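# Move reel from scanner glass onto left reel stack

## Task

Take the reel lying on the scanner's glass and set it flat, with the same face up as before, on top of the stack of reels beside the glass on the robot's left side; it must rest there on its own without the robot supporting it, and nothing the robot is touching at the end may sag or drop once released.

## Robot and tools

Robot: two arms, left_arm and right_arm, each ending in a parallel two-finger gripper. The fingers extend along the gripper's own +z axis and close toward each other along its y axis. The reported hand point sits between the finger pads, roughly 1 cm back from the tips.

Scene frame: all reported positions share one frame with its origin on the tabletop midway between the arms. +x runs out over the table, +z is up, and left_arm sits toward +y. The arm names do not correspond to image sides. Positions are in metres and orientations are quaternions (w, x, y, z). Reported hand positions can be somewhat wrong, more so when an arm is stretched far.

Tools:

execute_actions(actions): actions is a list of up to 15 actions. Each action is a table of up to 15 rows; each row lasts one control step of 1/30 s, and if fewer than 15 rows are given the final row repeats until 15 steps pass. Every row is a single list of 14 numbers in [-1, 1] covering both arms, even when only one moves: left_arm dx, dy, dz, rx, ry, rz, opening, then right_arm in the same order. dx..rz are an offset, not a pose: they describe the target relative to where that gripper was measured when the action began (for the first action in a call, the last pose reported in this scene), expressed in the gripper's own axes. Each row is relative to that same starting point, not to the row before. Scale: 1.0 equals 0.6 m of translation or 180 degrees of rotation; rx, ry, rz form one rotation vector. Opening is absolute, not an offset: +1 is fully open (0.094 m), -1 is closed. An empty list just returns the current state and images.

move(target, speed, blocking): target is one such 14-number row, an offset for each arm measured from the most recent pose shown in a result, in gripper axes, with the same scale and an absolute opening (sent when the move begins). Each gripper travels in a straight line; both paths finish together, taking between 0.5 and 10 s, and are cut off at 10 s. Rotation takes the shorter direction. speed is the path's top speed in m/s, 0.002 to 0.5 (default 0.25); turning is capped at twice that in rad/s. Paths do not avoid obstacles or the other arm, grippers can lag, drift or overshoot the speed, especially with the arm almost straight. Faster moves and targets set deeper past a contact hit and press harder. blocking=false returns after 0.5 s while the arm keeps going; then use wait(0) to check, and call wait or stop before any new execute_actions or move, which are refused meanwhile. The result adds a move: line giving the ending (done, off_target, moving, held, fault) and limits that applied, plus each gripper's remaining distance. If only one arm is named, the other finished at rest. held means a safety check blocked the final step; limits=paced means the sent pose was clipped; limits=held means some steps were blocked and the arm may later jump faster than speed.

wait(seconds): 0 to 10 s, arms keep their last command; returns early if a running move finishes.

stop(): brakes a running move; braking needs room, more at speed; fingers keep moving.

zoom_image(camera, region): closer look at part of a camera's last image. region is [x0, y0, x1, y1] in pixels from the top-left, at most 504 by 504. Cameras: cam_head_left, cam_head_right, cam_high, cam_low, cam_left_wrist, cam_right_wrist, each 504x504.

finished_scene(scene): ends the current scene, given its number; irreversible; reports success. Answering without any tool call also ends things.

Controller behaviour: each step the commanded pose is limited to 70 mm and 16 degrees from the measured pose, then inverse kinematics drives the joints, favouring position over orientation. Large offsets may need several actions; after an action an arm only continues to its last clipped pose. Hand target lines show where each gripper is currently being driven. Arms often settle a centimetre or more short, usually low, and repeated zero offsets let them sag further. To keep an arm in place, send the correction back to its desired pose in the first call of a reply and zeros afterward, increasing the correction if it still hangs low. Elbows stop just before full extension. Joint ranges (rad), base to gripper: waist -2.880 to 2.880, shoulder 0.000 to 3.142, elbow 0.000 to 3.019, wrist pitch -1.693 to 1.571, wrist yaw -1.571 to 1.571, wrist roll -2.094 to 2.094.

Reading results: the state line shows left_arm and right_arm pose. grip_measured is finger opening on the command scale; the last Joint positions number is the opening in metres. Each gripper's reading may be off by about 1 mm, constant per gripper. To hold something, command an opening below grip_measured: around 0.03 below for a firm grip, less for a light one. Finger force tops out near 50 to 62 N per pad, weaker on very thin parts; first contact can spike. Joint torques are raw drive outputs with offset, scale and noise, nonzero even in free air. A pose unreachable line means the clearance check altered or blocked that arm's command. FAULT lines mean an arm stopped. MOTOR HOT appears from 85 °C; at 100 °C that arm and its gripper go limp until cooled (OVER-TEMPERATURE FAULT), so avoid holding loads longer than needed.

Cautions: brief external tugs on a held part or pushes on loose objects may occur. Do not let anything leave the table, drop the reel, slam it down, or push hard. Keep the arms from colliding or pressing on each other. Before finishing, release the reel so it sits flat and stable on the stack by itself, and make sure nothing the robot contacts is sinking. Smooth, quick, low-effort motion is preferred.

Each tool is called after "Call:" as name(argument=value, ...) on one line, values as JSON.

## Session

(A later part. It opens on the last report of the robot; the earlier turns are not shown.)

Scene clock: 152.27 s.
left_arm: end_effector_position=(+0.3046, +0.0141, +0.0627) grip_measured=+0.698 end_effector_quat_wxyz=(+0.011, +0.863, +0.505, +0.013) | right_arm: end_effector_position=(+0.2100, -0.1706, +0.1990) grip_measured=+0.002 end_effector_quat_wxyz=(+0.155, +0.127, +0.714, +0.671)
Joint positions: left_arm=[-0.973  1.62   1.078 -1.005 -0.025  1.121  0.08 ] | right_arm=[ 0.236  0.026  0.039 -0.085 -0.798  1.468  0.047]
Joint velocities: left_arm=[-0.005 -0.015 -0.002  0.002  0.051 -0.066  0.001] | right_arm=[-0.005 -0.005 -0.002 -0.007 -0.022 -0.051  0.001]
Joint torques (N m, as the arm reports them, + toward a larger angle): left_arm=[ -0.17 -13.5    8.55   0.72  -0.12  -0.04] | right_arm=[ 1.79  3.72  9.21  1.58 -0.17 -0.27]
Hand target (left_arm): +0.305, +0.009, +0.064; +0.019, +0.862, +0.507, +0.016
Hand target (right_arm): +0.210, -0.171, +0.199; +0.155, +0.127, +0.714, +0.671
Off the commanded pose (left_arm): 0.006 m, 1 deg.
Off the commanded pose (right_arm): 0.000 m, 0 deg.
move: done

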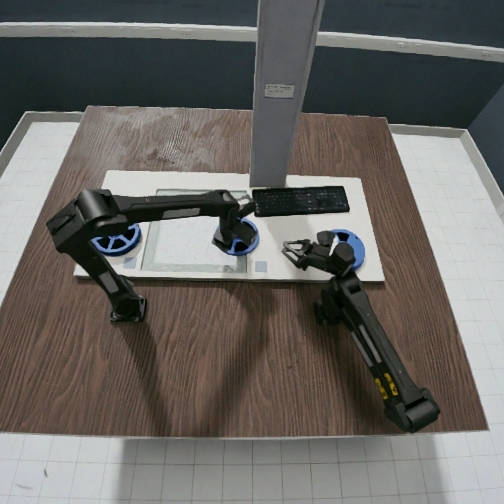

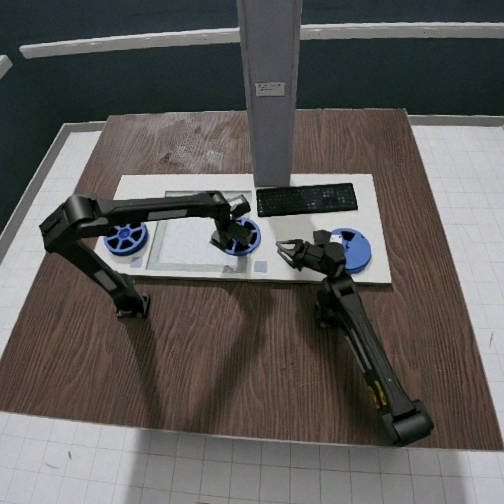

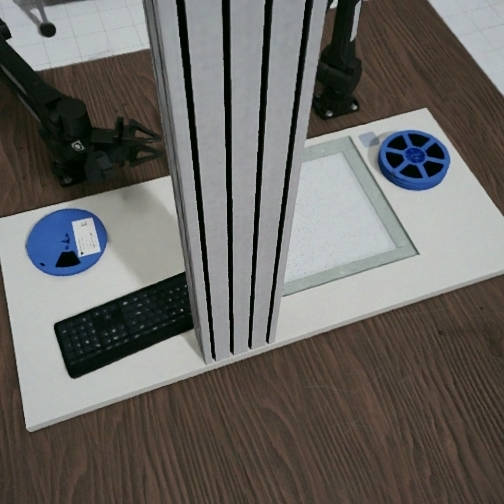

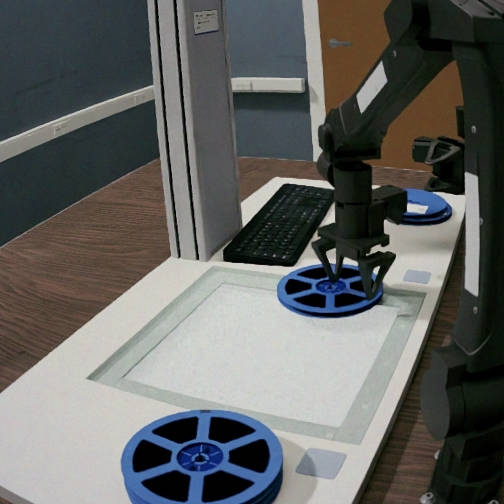

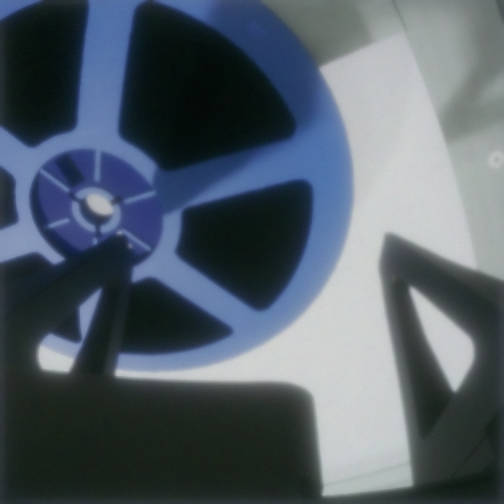

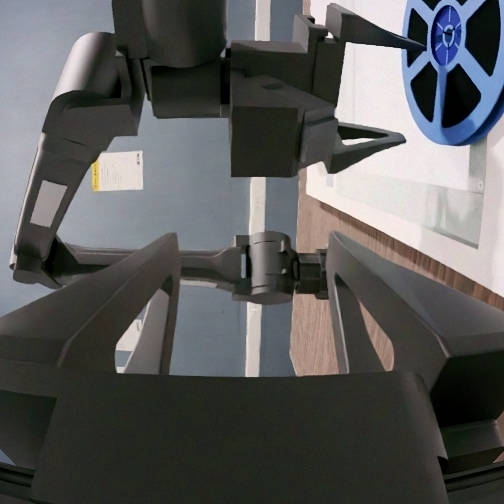

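Call:
move(target=[-0.022, 0, 0.045, -0.01, 0.004, 0, 0.7, 0,0,0,0,0,0,0], speed=0.03)

Scene clock: 155.60 s.
left_arm: end_effector_position=(+0.3020, +0.0029, +0.0440) grip_measured=+0.698 end_effector_quat_wxyz=(+0.024, +0.863, +0.503, +0.026) | right_arm: end_effector_position=(+0.2100, -0.1706, +0.1990) grip_measured=+0.002 end_effector_quat_wxyz=(+0.155, +0.127, +0.714, +0.671)
Joint positions: left_arm=[-1.001  1.65   1.058 -0.927 -0.049  1.097  0.08 ] | right_arm=[ 0.236  0.026  0.039 -0.085 -0.798  1.468  0.047]
Joint velocities: left_arm=[ 0.015  0.015  0.002  0.017 -0.007 -0.022  0.   ] | right_arm=[ 0.005  0.005 -0.002 -0.002  0.037  0.007  0.   ]
Joint torques (N m, as the arm reports them, + toward a larger angle): left_arm=[ -0.34 -12.64   7.34   0.91  -0.07  -0.05] | right_arm=[ 1.8   3.72  9.18  1.61 -0.17 -0.26]
Hand target (left_arm): +0.299, +0.003, +0.036; +0.021, +0.862, +0.505, +0.027
Hand target (right_arm): +0.210, -0.171, +0.199; +0.155, +0.127, +0.714, +0.671
Off the commanded pose (left_arm): 0.009 m, 0 deg.
Off the commanded pose (right_arm): 0.000 m, 0 deg.
move: done

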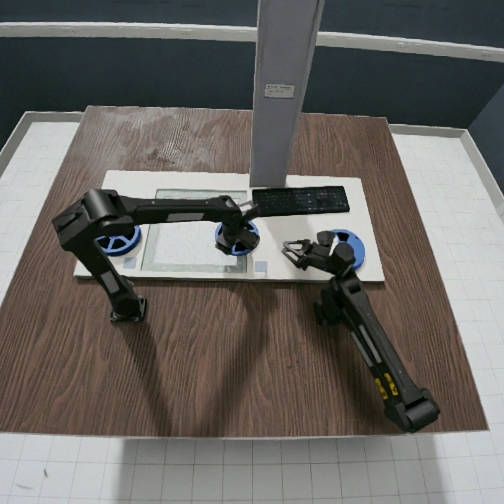

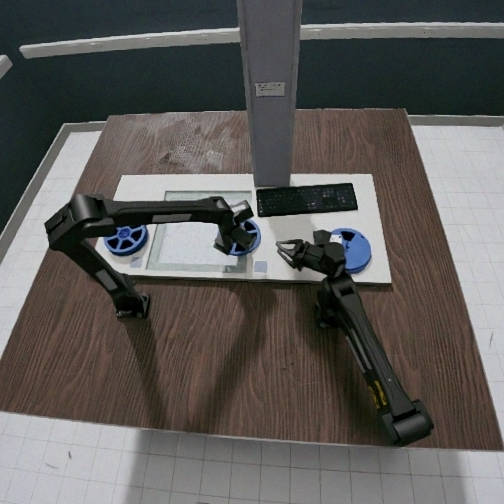

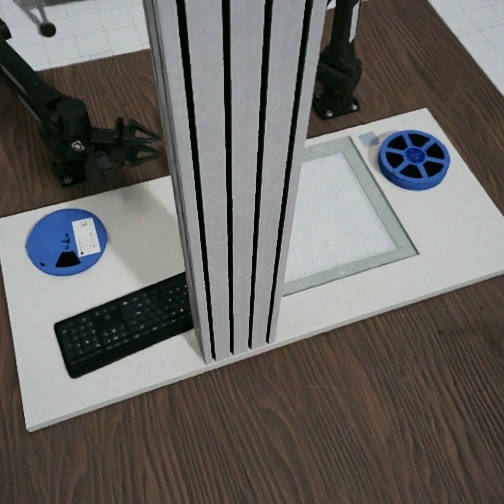

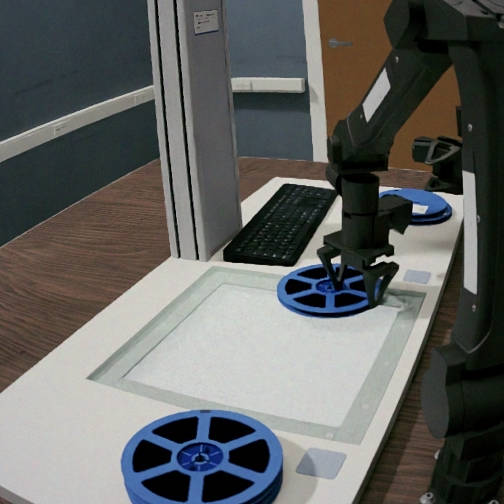

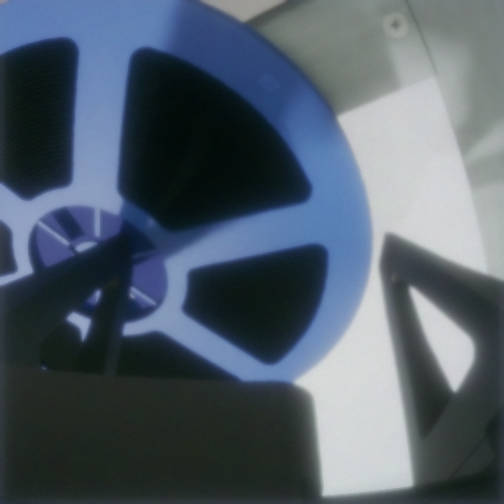

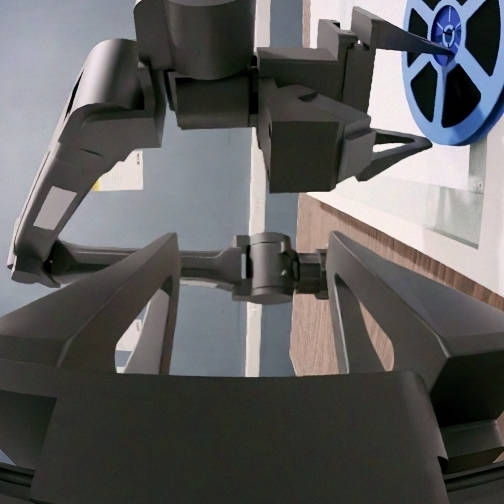

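Call:
execute_actions(actions=[[[0,0,0.012,0,0,0,0.55,0,0,0,0,0,0,0]],[[0,0,0.012,0,0,0,0.42,0,0,0,0,0,0,0]],[[0,0,0.012,0,0,0,0.32,0,0,0,0,0,0,0]],[[0,0,0.012,0,0,0,0.24,0,0,0,0,0,0,0]]])

Scene clock: 160.07 s.
left_arm: end_effector_position=(+0.3041, +0.0002, +0.0440) grip_measured=+0.287 end_effector_quat_wxyz=(+0.031, +0.863, +0.504, +0.027) | right_arm: end_effector_position=(+0.2100, -0.1706, +0.1990) grip_measured=+0.002 end_effector_quat_wxyz=(+0.155, +0.127, +0.714, +0.671)
Joint positions: left_arm=[-1.001  1.651  1.058 -0.913 -0.051  1.096  0.06 ] | right_arm=[ 0.236  0.026  0.039 -0.085 -0.798  1.468  0.047]
Joint velocities: left_arm=[-0.015 -0.005 -0.017 -0.002 -0.051 -0.022 -0.   ] | right_arm=[-0.005  0.005  0.002 -0.002 -0.007  0.037 -0.001]
Joint torques (N m, as the arm reports them, + toward a larger angle): left_arm=[  0.21 -12.91   7.55   0.95  -0.01   0.04] | right_arm=[ 1.78  3.73  9.19  1.6  -0.18 -0.27]
Hand target (left_arm): +0.304, +0.001, +0.037; +0.030, +0.863, +0.504, +0.027
Hand target (right_arm): +0.210, -0.171, +0.199; +0.155, +0.127, +0.714, +0.671
Off the commanded pose (left_arm): 0.007 m, 0 deg.
Off the commanded pose (right_arm): 0.000 m, 0 deg.

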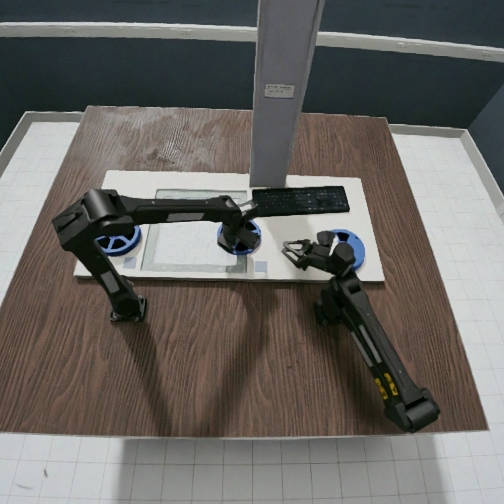

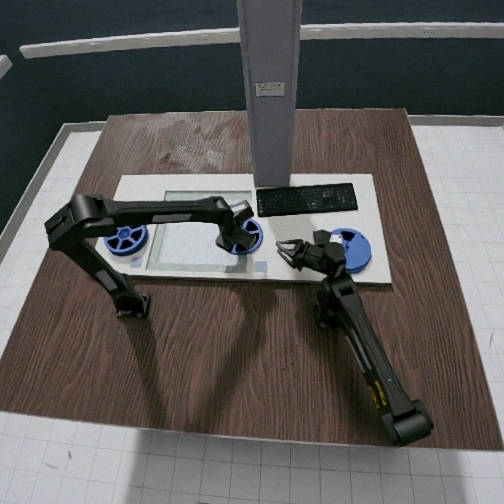

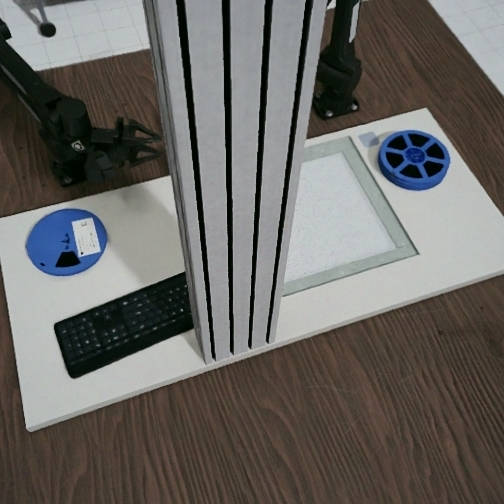

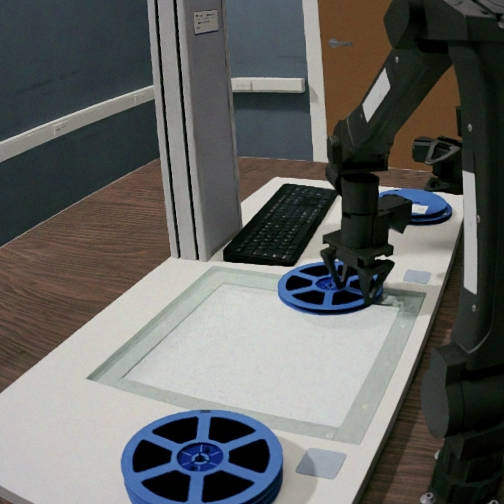

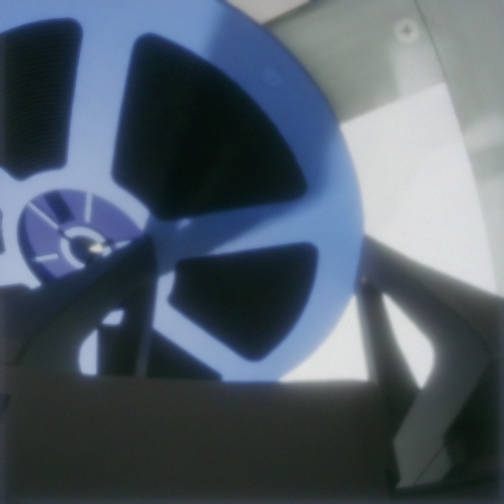

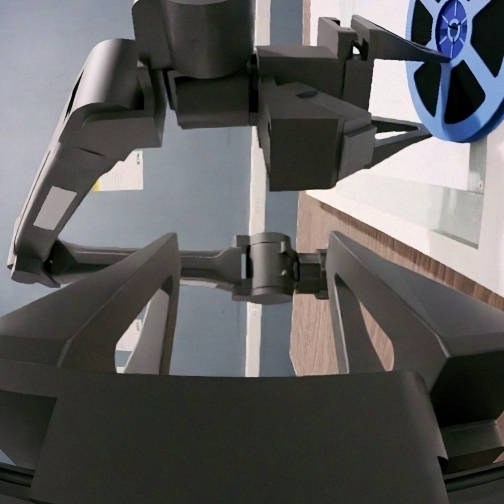

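Call:
move(target=[0.295, -0.092, -0.01, 0, 0, 0, 0.24, 0,0,0,0,0,0,0], speed=0.08)

Scene clock: 166.60 s.
left_arm: end_effector_position=(+0.3423, +0.1837, +0.0464) grip_measured=+0.287 end_effector_quat_wxyz=(+0.021, +0.860, +0.510, +0.026) | right_arm: end_effector_position=(+0.2100, -0.1706, +0.1990) grip_measured=+0.002 end_effector_quat_wxyz=(+0.155, +0.127, +0.714, +0.671)
Joint positions: left_arm=[-0.6    1.402  0.777 -0.886 -0.03   1.483  0.06 ] | right_arm=[ 0.236  0.026  0.039 -0.085 -0.798  1.468  0.047]
Joint velocities: left_arm=[ 0.005  0.015 -0.002  0.007 -0.022 -0.022  0.001] | right_arm=[-0.005 -0.005 -0.022 -0.002  0.081 -0.066 -0.   ]
Joint torques (N m, as the arm reports them, + toward a larger angle): left_arm=[  0.38 -10.84   7.59   0.62   0.19   0.15] | right_arm=[ 1.81  3.81  9.2   1.61 -0.18 -0.26]
Hand target (left_arm): +0.344, +0.184, +0.050; +0.029, +0.863, +0.504, +0.029
Hand target (right_arm): +0.210, -0.171, +0.199; +0.155, +0.127, +0.714, +0.671
Off the commanded pose (left_arm): 0.003 m, 1 deg.
Off the commanded pose (right_arm): 0.000 m, 0 deg.
move: done

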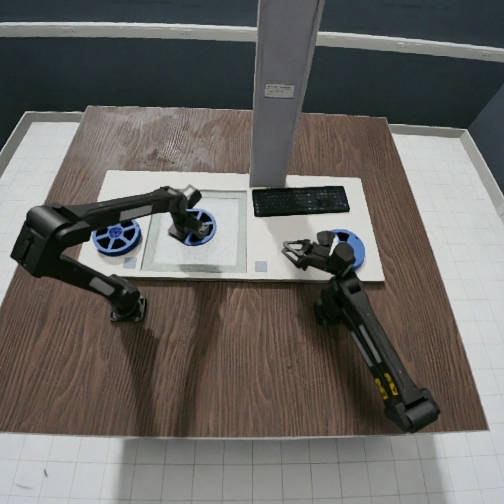

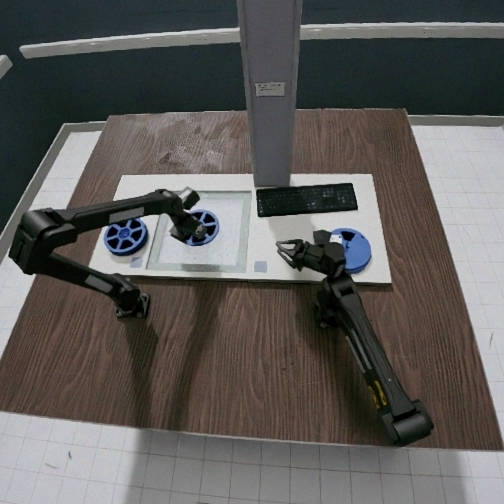

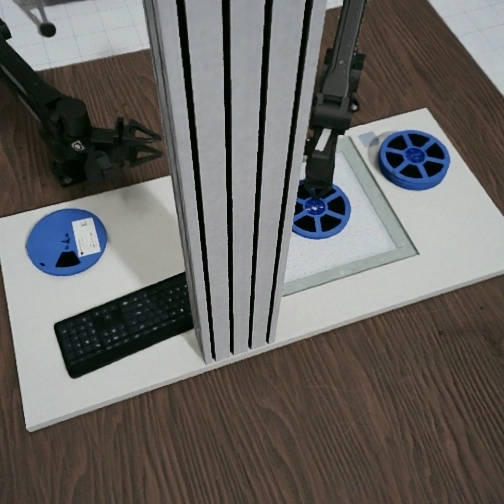

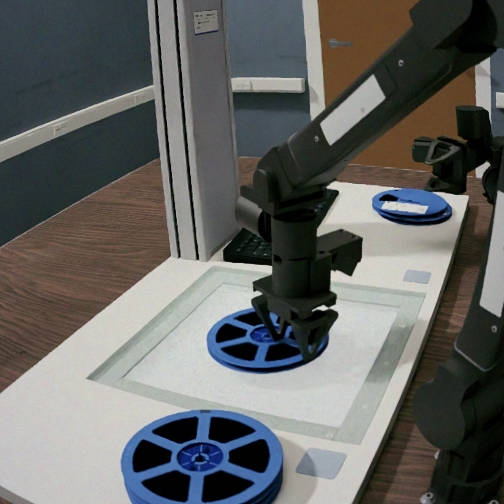

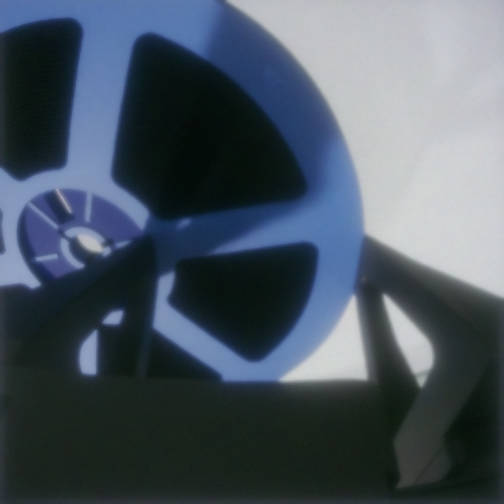

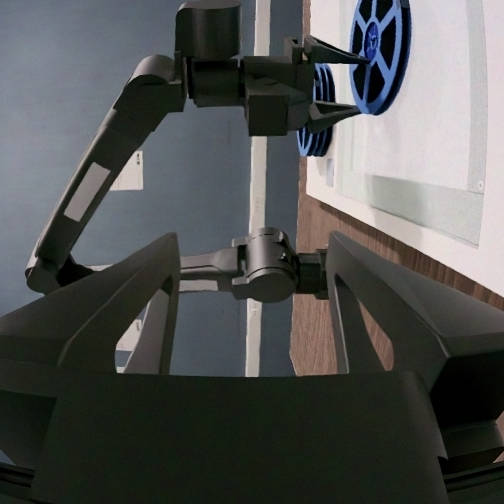

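Call:
move(target=[0, 0, 0, 0, 0, 0, 0.24, -0.06,-0.15,0.397,-0.025,0,0.016,0], speed=0.2)

Scene clock: 174.13 s.
left_arm: end_effector_position=(+0.3423, +0.1837, +0.0464) grip_measured=+0.287 end_effector_quat_wxyz=(+0.020, +0.860, +0.509, +0.026) | right_arm: end_effector_position=(+0.2162, -0.1692, +0.1989) grip_measured=+0.002 end_effector_quat_wxyz=(+0.166, +0.134, +0.712, +0.669)
Joint positions: left_arm=[-0.6    1.402  0.777 -0.886 -0.03   1.485  0.06 ] | right_arm=[ 0.257  0.064  0.037 -0.041 -0.751  1.468  0.047]
Joint velocities: left_arm=[-0.015 -0.024 -0.007  0.002  0.007 -0.051 -0.   ] | right_arm=[ 0.015  0.015  0.007  0.017 -0.11  -0.007  0.001]
Joint torques (N m, as the arm reports them, + toward a larger angle): left_arm=[ 0.08 -9.72  7.98  0.31  0.04  0.03] | right_arm=[ 1.14  2.27  9.29  1.25 -0.26 -0.26]
Hand target (left_arm): +0.342, +0.184, +0.046; +0.021, +0.860, +0.510, +0.026
Hand target (right_arm): +0.216, -0.171, +0.201; +0.170, +0.134, +0.710, +0.670
Off the commanded pose (left_arm): 0.000 m, 0 deg.
Off the commanded pose (right_arm): 0.253 m, 6 deg; position clipped at the last step of the last action.
move: held (right_arm); limits=paced,held; held on 43 of 47 steps (right_arm), including the last (right_arm)
pose unreachable (right arm): on one or more control steps of this call, first in action 0 (counted from 0), this arm could not follow its commanded pose, so it was not sent that pose on those steps. On the call's last step it was still not sent that pose. It may still have moved: this result reports where it is.
cause: the commanded pose would bring two parts of the arm too close to each other (its shoulder (the part past joint 1) and its forearm (the part past joint 3), with joints 2 (shoulder) and 3 (elbow) between them).

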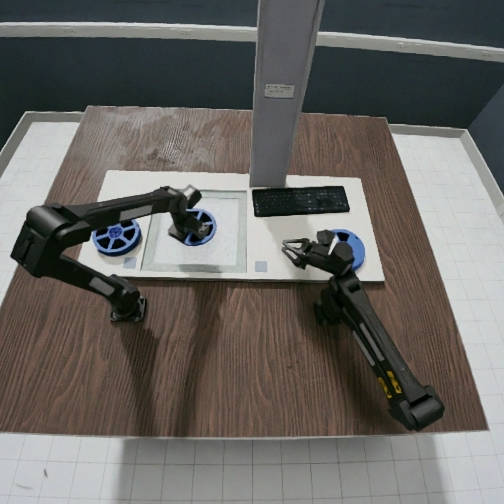

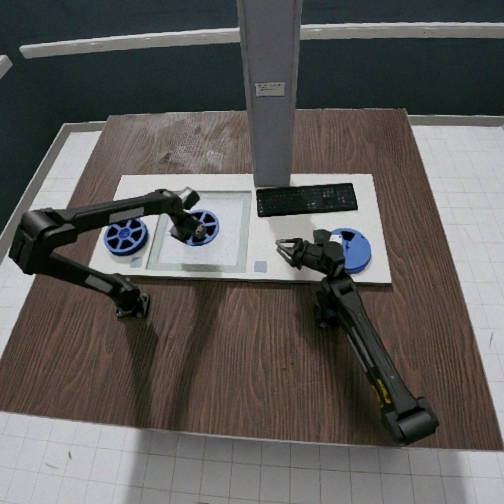

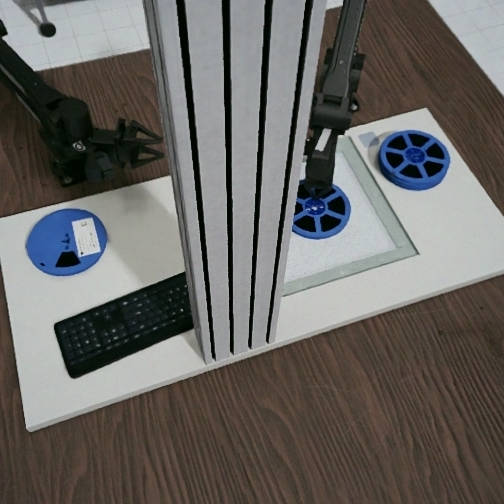

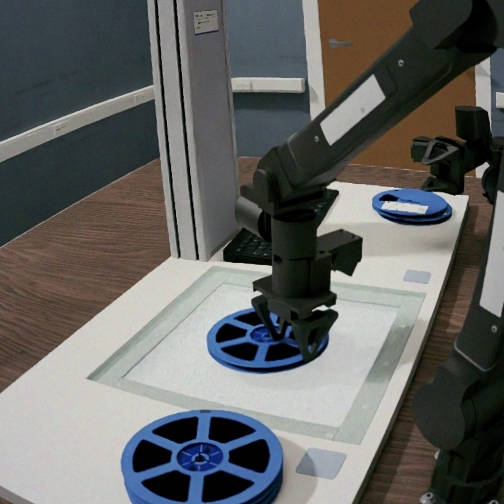

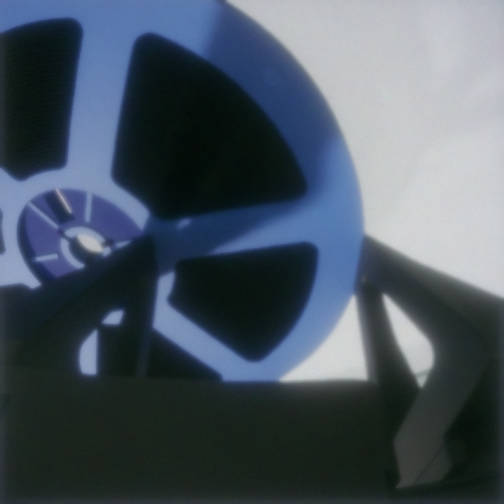

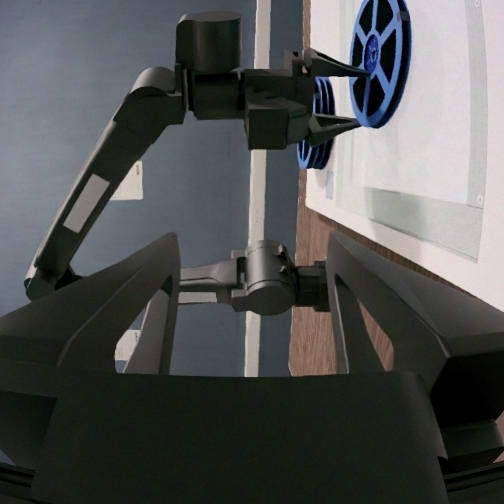

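Move up-and-forward first, then down.

Call:
move(target=[0, 0, 0, 0, 0, 0, 0.24, -0.05,0.12,0.25,0,0,0,0], speed=0.2)

Scene clock: 177.67 s.
left_arm: end_effector_position=(+0.3423, +0.1837, +0.0464) grip_measured=+0.287 end_effector_quat_wxyz=(+0.020, +0.860, +0.509, +0.026) | right_arm: end_effector_position=(+0.2971, -0.0515, +0.2356) grip_measured=+0.002 end_effector_quat_wxyz=(+0.160, +0.144, +0.730, +0.648)
Joint positions: left_arm=[-0.6    1.402  0.777 -0.886 -0.03   1.485  0.06 ] | right_arm=[ 0.6    0.91   0.334  0.458 -0.399  1.477  0.047]
Joint velocities: left_arm=[-0.005  0.005 -0.002 -0.017  0.007  0.066 -0.   ] | right_arm=[-0.015 -0.005 -0.012 -0.012 -0.022  0.022 -0.001]
Joint torques (N m, as the arm reports them, + toward a larger angle): left_arm=[ 0.11 -9.68  7.99  0.29  0.04  0.05] | right_arm=[ 2.83 -1.7  11.25  2.63 -0.06 -0.16]
Hand target (left_arm): +0.342, +0.184, +0.046; +0.020, +0.860, +0.509, +0.026
Hand target (right_arm): +0.303, -0.040, +0.264; +0.167, +0.133, +0.713, +0.668
Off the commanded pose (left_arm): 0.000 m, 0 deg.
Off the commanded pose (right_arm): 0.032 m, 3 deg.
move: off_target (right_arm); limits=paced

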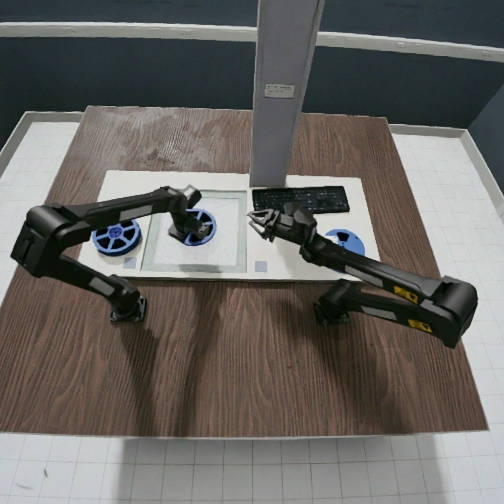

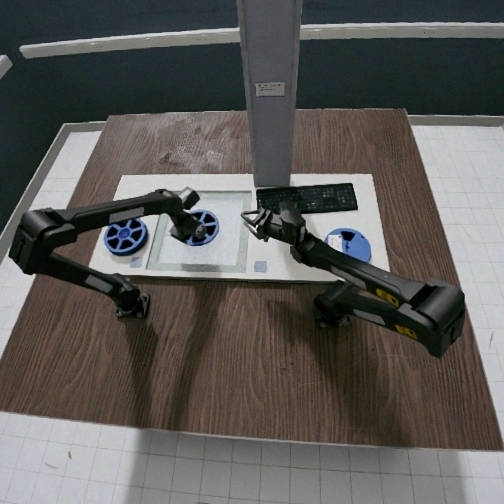

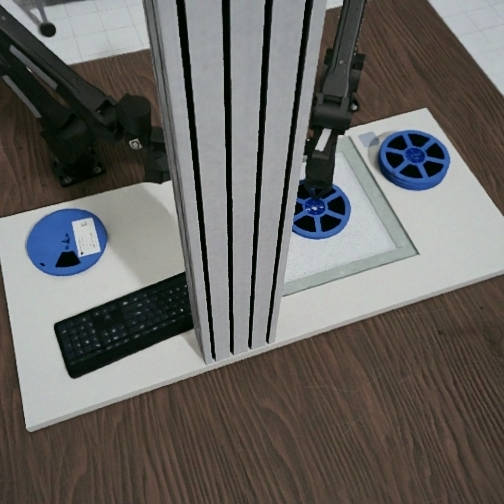

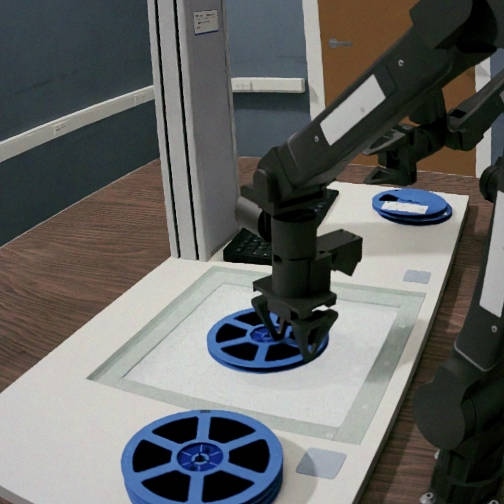

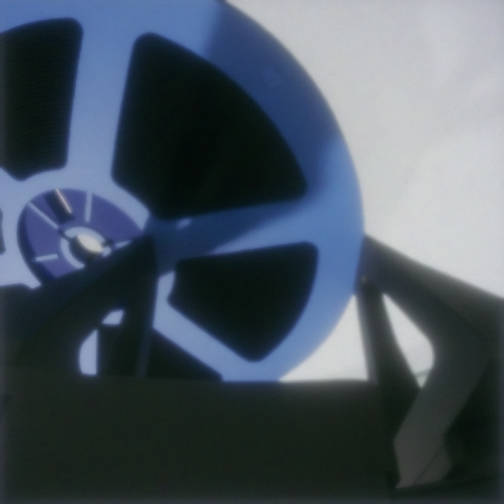

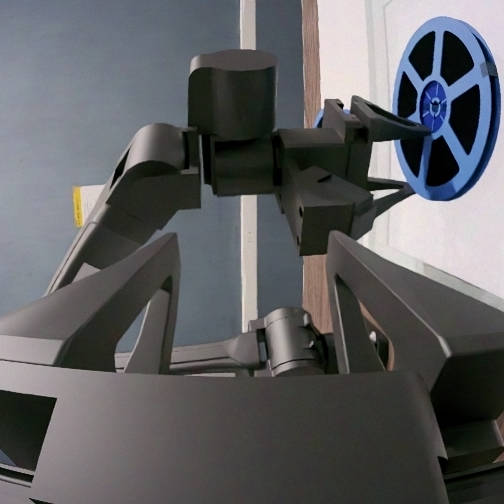

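Call:
move(target=[0, 0, 0, 0, 0, 0, 0.24, 0.01,-0.215,0.171,-0.042,0,0.015,0], speed=0.15)

Scene clock: 184.63 s.
left_arm: end_effector_position=(+0.3423, +0.1837, +0.0464) grip_measured=+0.287 end_effector_quat_wxyz=(+0.020, +0.860, +0.509, +0.026) | right_arm: end_effector_position=(+0.3352, +0.0225, +0.0877) grip_measured=+0.002 end_effector_quat_wxyz=(+0.156, +0.155, +0.692, +0.687)
Joint positions: left_arm=[-0.6    1.402  0.777 -0.886 -0.03   1.485  0.06 ] | right_arm=[ 0.696  1.886  0.411  1.468 -0.298  1.566  0.047]
Joint velocities: left_arm=[-0.005 -0.015 -0.002  0.002  0.007 -0.037 -0.001] | right_arm=[-0.005 -0.024 -0.002 -0.012 -0.081 -0.051  0.   ]
Joint torques (N m, as the arm reports them, + toward a larger angle): left_arm=[ 0.19 -9.73  7.98  0.33  0.03  0.05] | right_arm=[ 2.73 -9.72  3.53  2.61 -0.05 -0.16]
Hand target (left_arm): +0.342, +0.184, +0.046; +0.020, +0.860, +0.509, +0.026
Hand target (right_arm): +0.335, +0.031, +0.093; +0.154, +0.150, +0.683, +0.698
Off the commanded pose (left_arm): 0.000 m, 0 deg.
Off the commanded pose (right_arm): 0.010 m, 2 deg.
move: done

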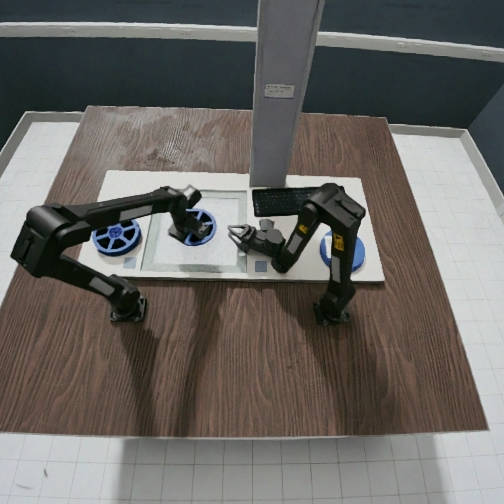

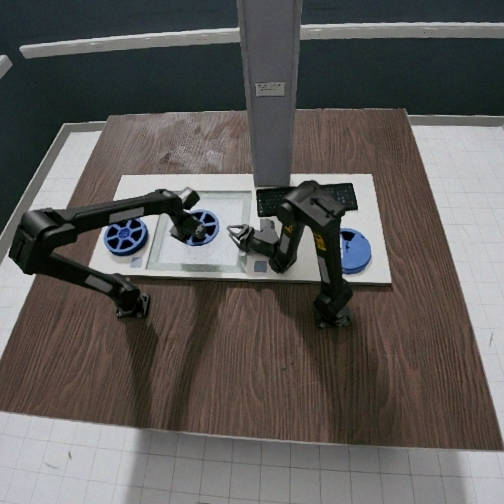

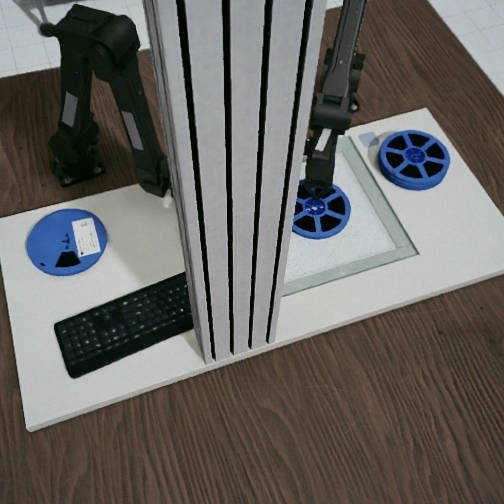

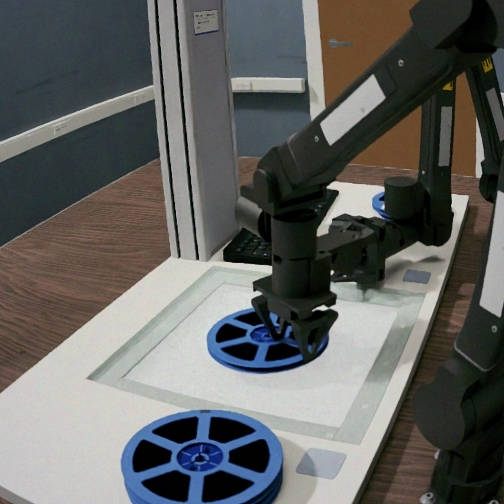

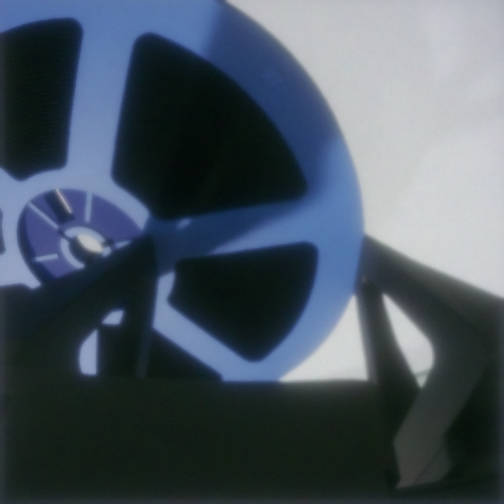

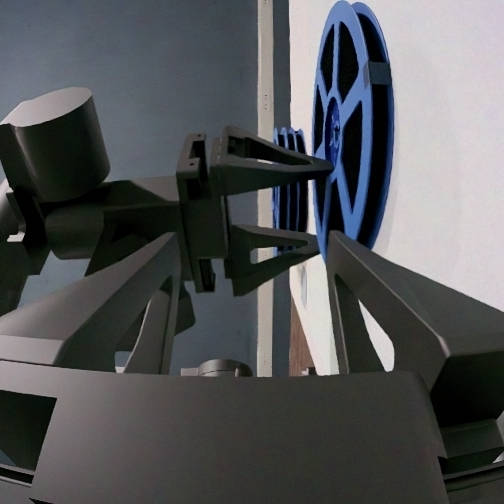

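Call:
move(target=[0, 0.015, -0.135, -0.02, -0.006, 0, 0.24, 0,0.01,0,0,0,0,0], speed=0.06)

Scene clock: 189.20 s.
left_arm: end_effector_position=(+0.3254, +0.1930, +0.1008) grip_measured=+0.287 end_effector_quat_wxyz=(+0.021, +0.860, +0.509, +0.021) | right_arm: end_effector_position=(+0.3354, +0.0227, +0.0890) grip_measured=+0.002 end_effector_quat_wxyz=(+0.156, +0.155, +0.692, +0.687)
Joint positions: left_arm=[-0.6    1.265  0.816 -1.065 -0.02   1.485  0.06 ] | right_arm=[ 0.696  1.878  0.411  1.459 -0.298  1.566  0.047]
Joint velocities: left_arm=[-0.024 -0.005 -0.007 -0.007 -0.037 -0.022  0.   ] | right_arm=[-0.005  0.005  0.002 -0.012 -0.051  0.037 -0.001]
Joint torques (N m, as the arm reports them, + toward a larger angle): left_arm=[ 0.55 -9.35 14.29  0.01  0.18  0.08] | right_arm=[  1.8  -12.27   2.25   1.14  -0.14  -0.27]
Hand target (left_arm): +0.345, +0.181, +0.128; +0.052, +0.859, +0.508, +0.034
Hand target (right_arm): +0.335, +0.022, +0.094; +0.156, +0.155, +0.692, +0.687
Off the commanded pose (left_arm): 0.036 m, 4 deg.
Off the commanded pose (right_arm): 0.005 m, 0 deg.
move: off_target (left_arm)

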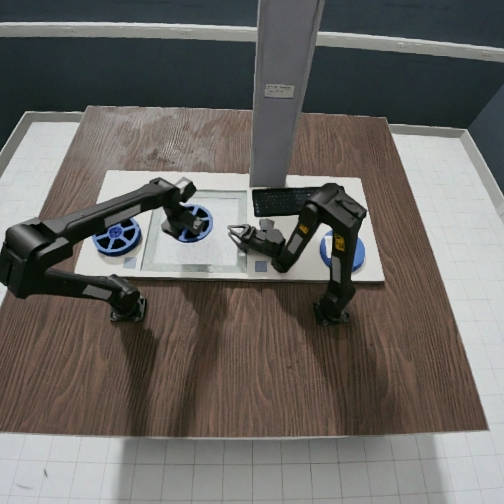

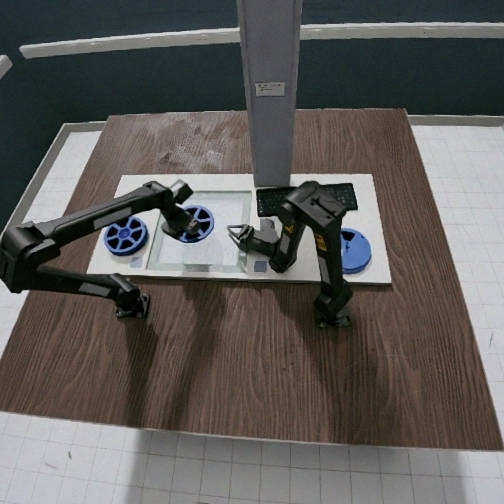

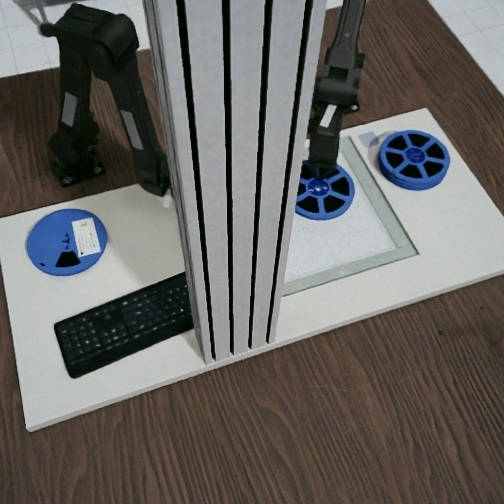

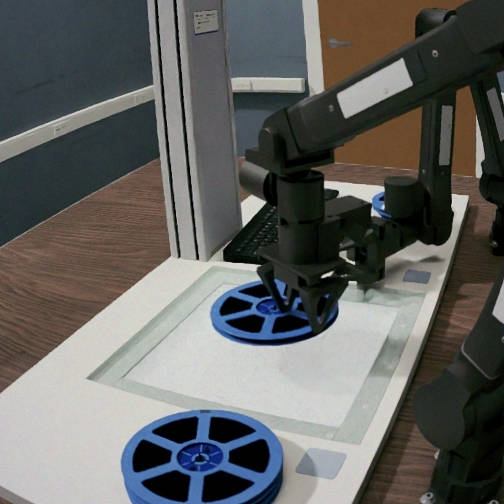

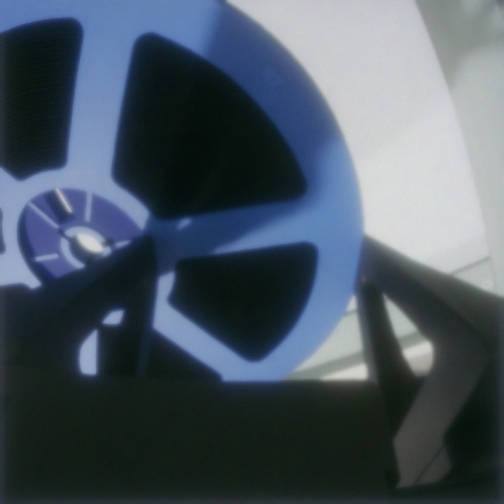

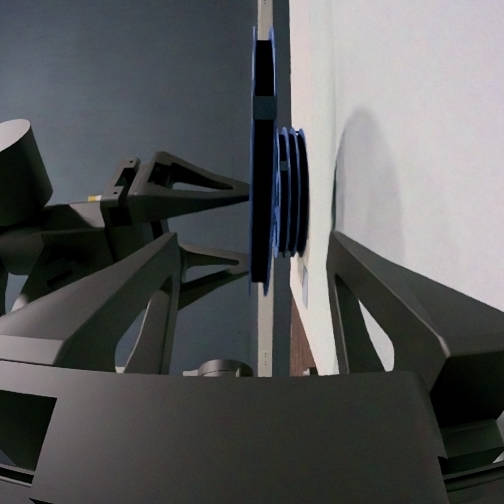

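Call:
move(target=[0, 0.02, -0.03, -0.012, 0, 0, 0.24, 0.04,0.005,0.135,-0.005,0,0,0], speed=0.1)

Scene clock: 193.10 s.
left_arm: end_effector_position=(+0.3243, +0.1976, +0.1007) grip_measured=+0.287 end_effector_quat_wxyz=(+0.012, +0.859, +0.511, +0.023) | right_arm: end_effector_position=(+0.3469, +0.0891, +0.0978) grip_measured=+0.002 end_effector_quat_wxyz=(+0.165, +0.158, +0.685, +0.692)
Joint positions: left_arm=[-0.596  1.265  0.816 -1.08  -0.031  1.484  0.06 ] | right_arm=[ 0.802  1.903  0.568  1.348 -0.176  1.566  0.047]
Joint velocities: left_arm=[ 0.015  0.015 -0.012 -0.007 -0.037  0.051 -0.   ] | right_arm=[ 0.005  0.005 -0.002 -0.012  0.022 -0.037  0.   ]
Joint torques (N m, as the arm reports them, + toward a larger angle): left_arm=[-0.01 -9.69 11.97  0.15  0.39  0.07] | right_arm=[  3.15 -10.08   5.98   1.09  -0.11  -0.25]
Hand target (left_arm): +0.335, +0.188, +0.119; +0.037, +0.860, +0.509, +0.031
Hand target (right_arm): +0.347, +0.106, +0.093; +0.158, +0.154, +0.687, +0.692
Off the commanded pose (left_arm): 0.024 m, 3 deg.
Off the commanded pose (right_arm): 0.018 m, 1 deg.
move: off_target (left_arm, right_arm)

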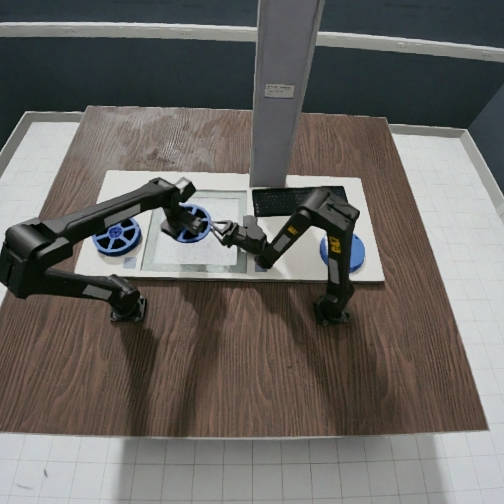

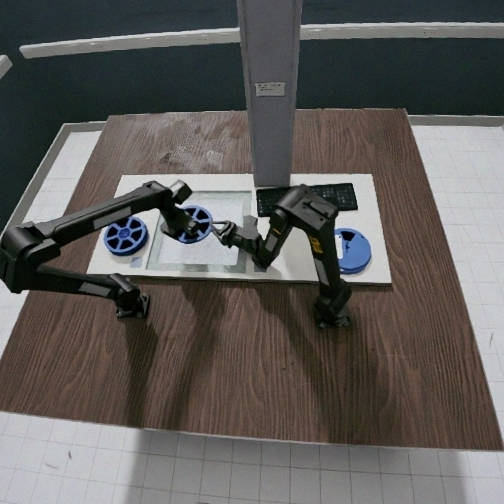

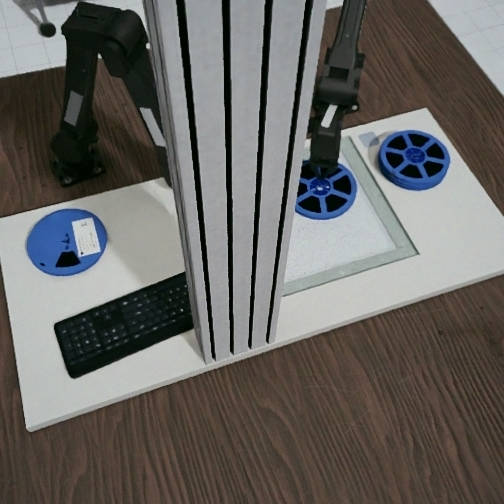

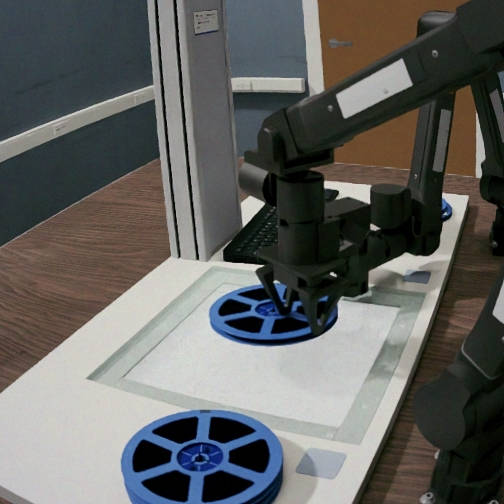

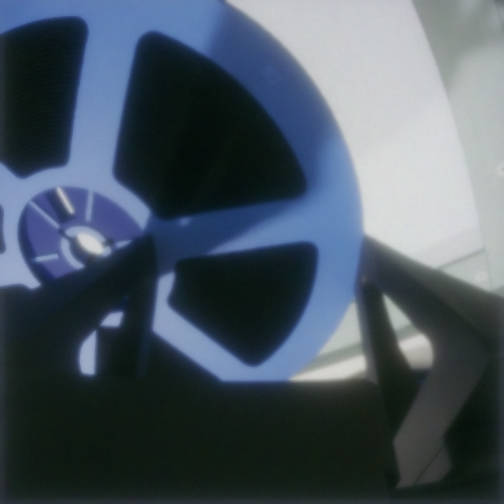

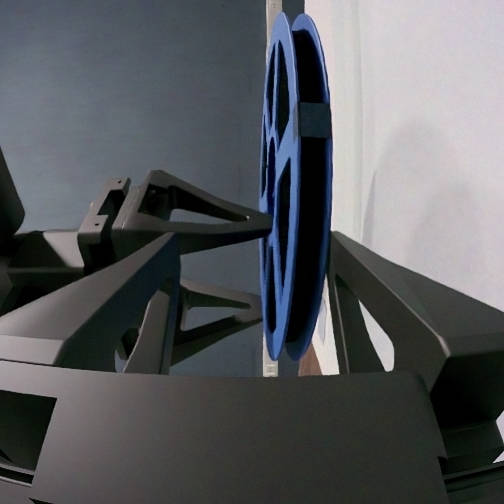

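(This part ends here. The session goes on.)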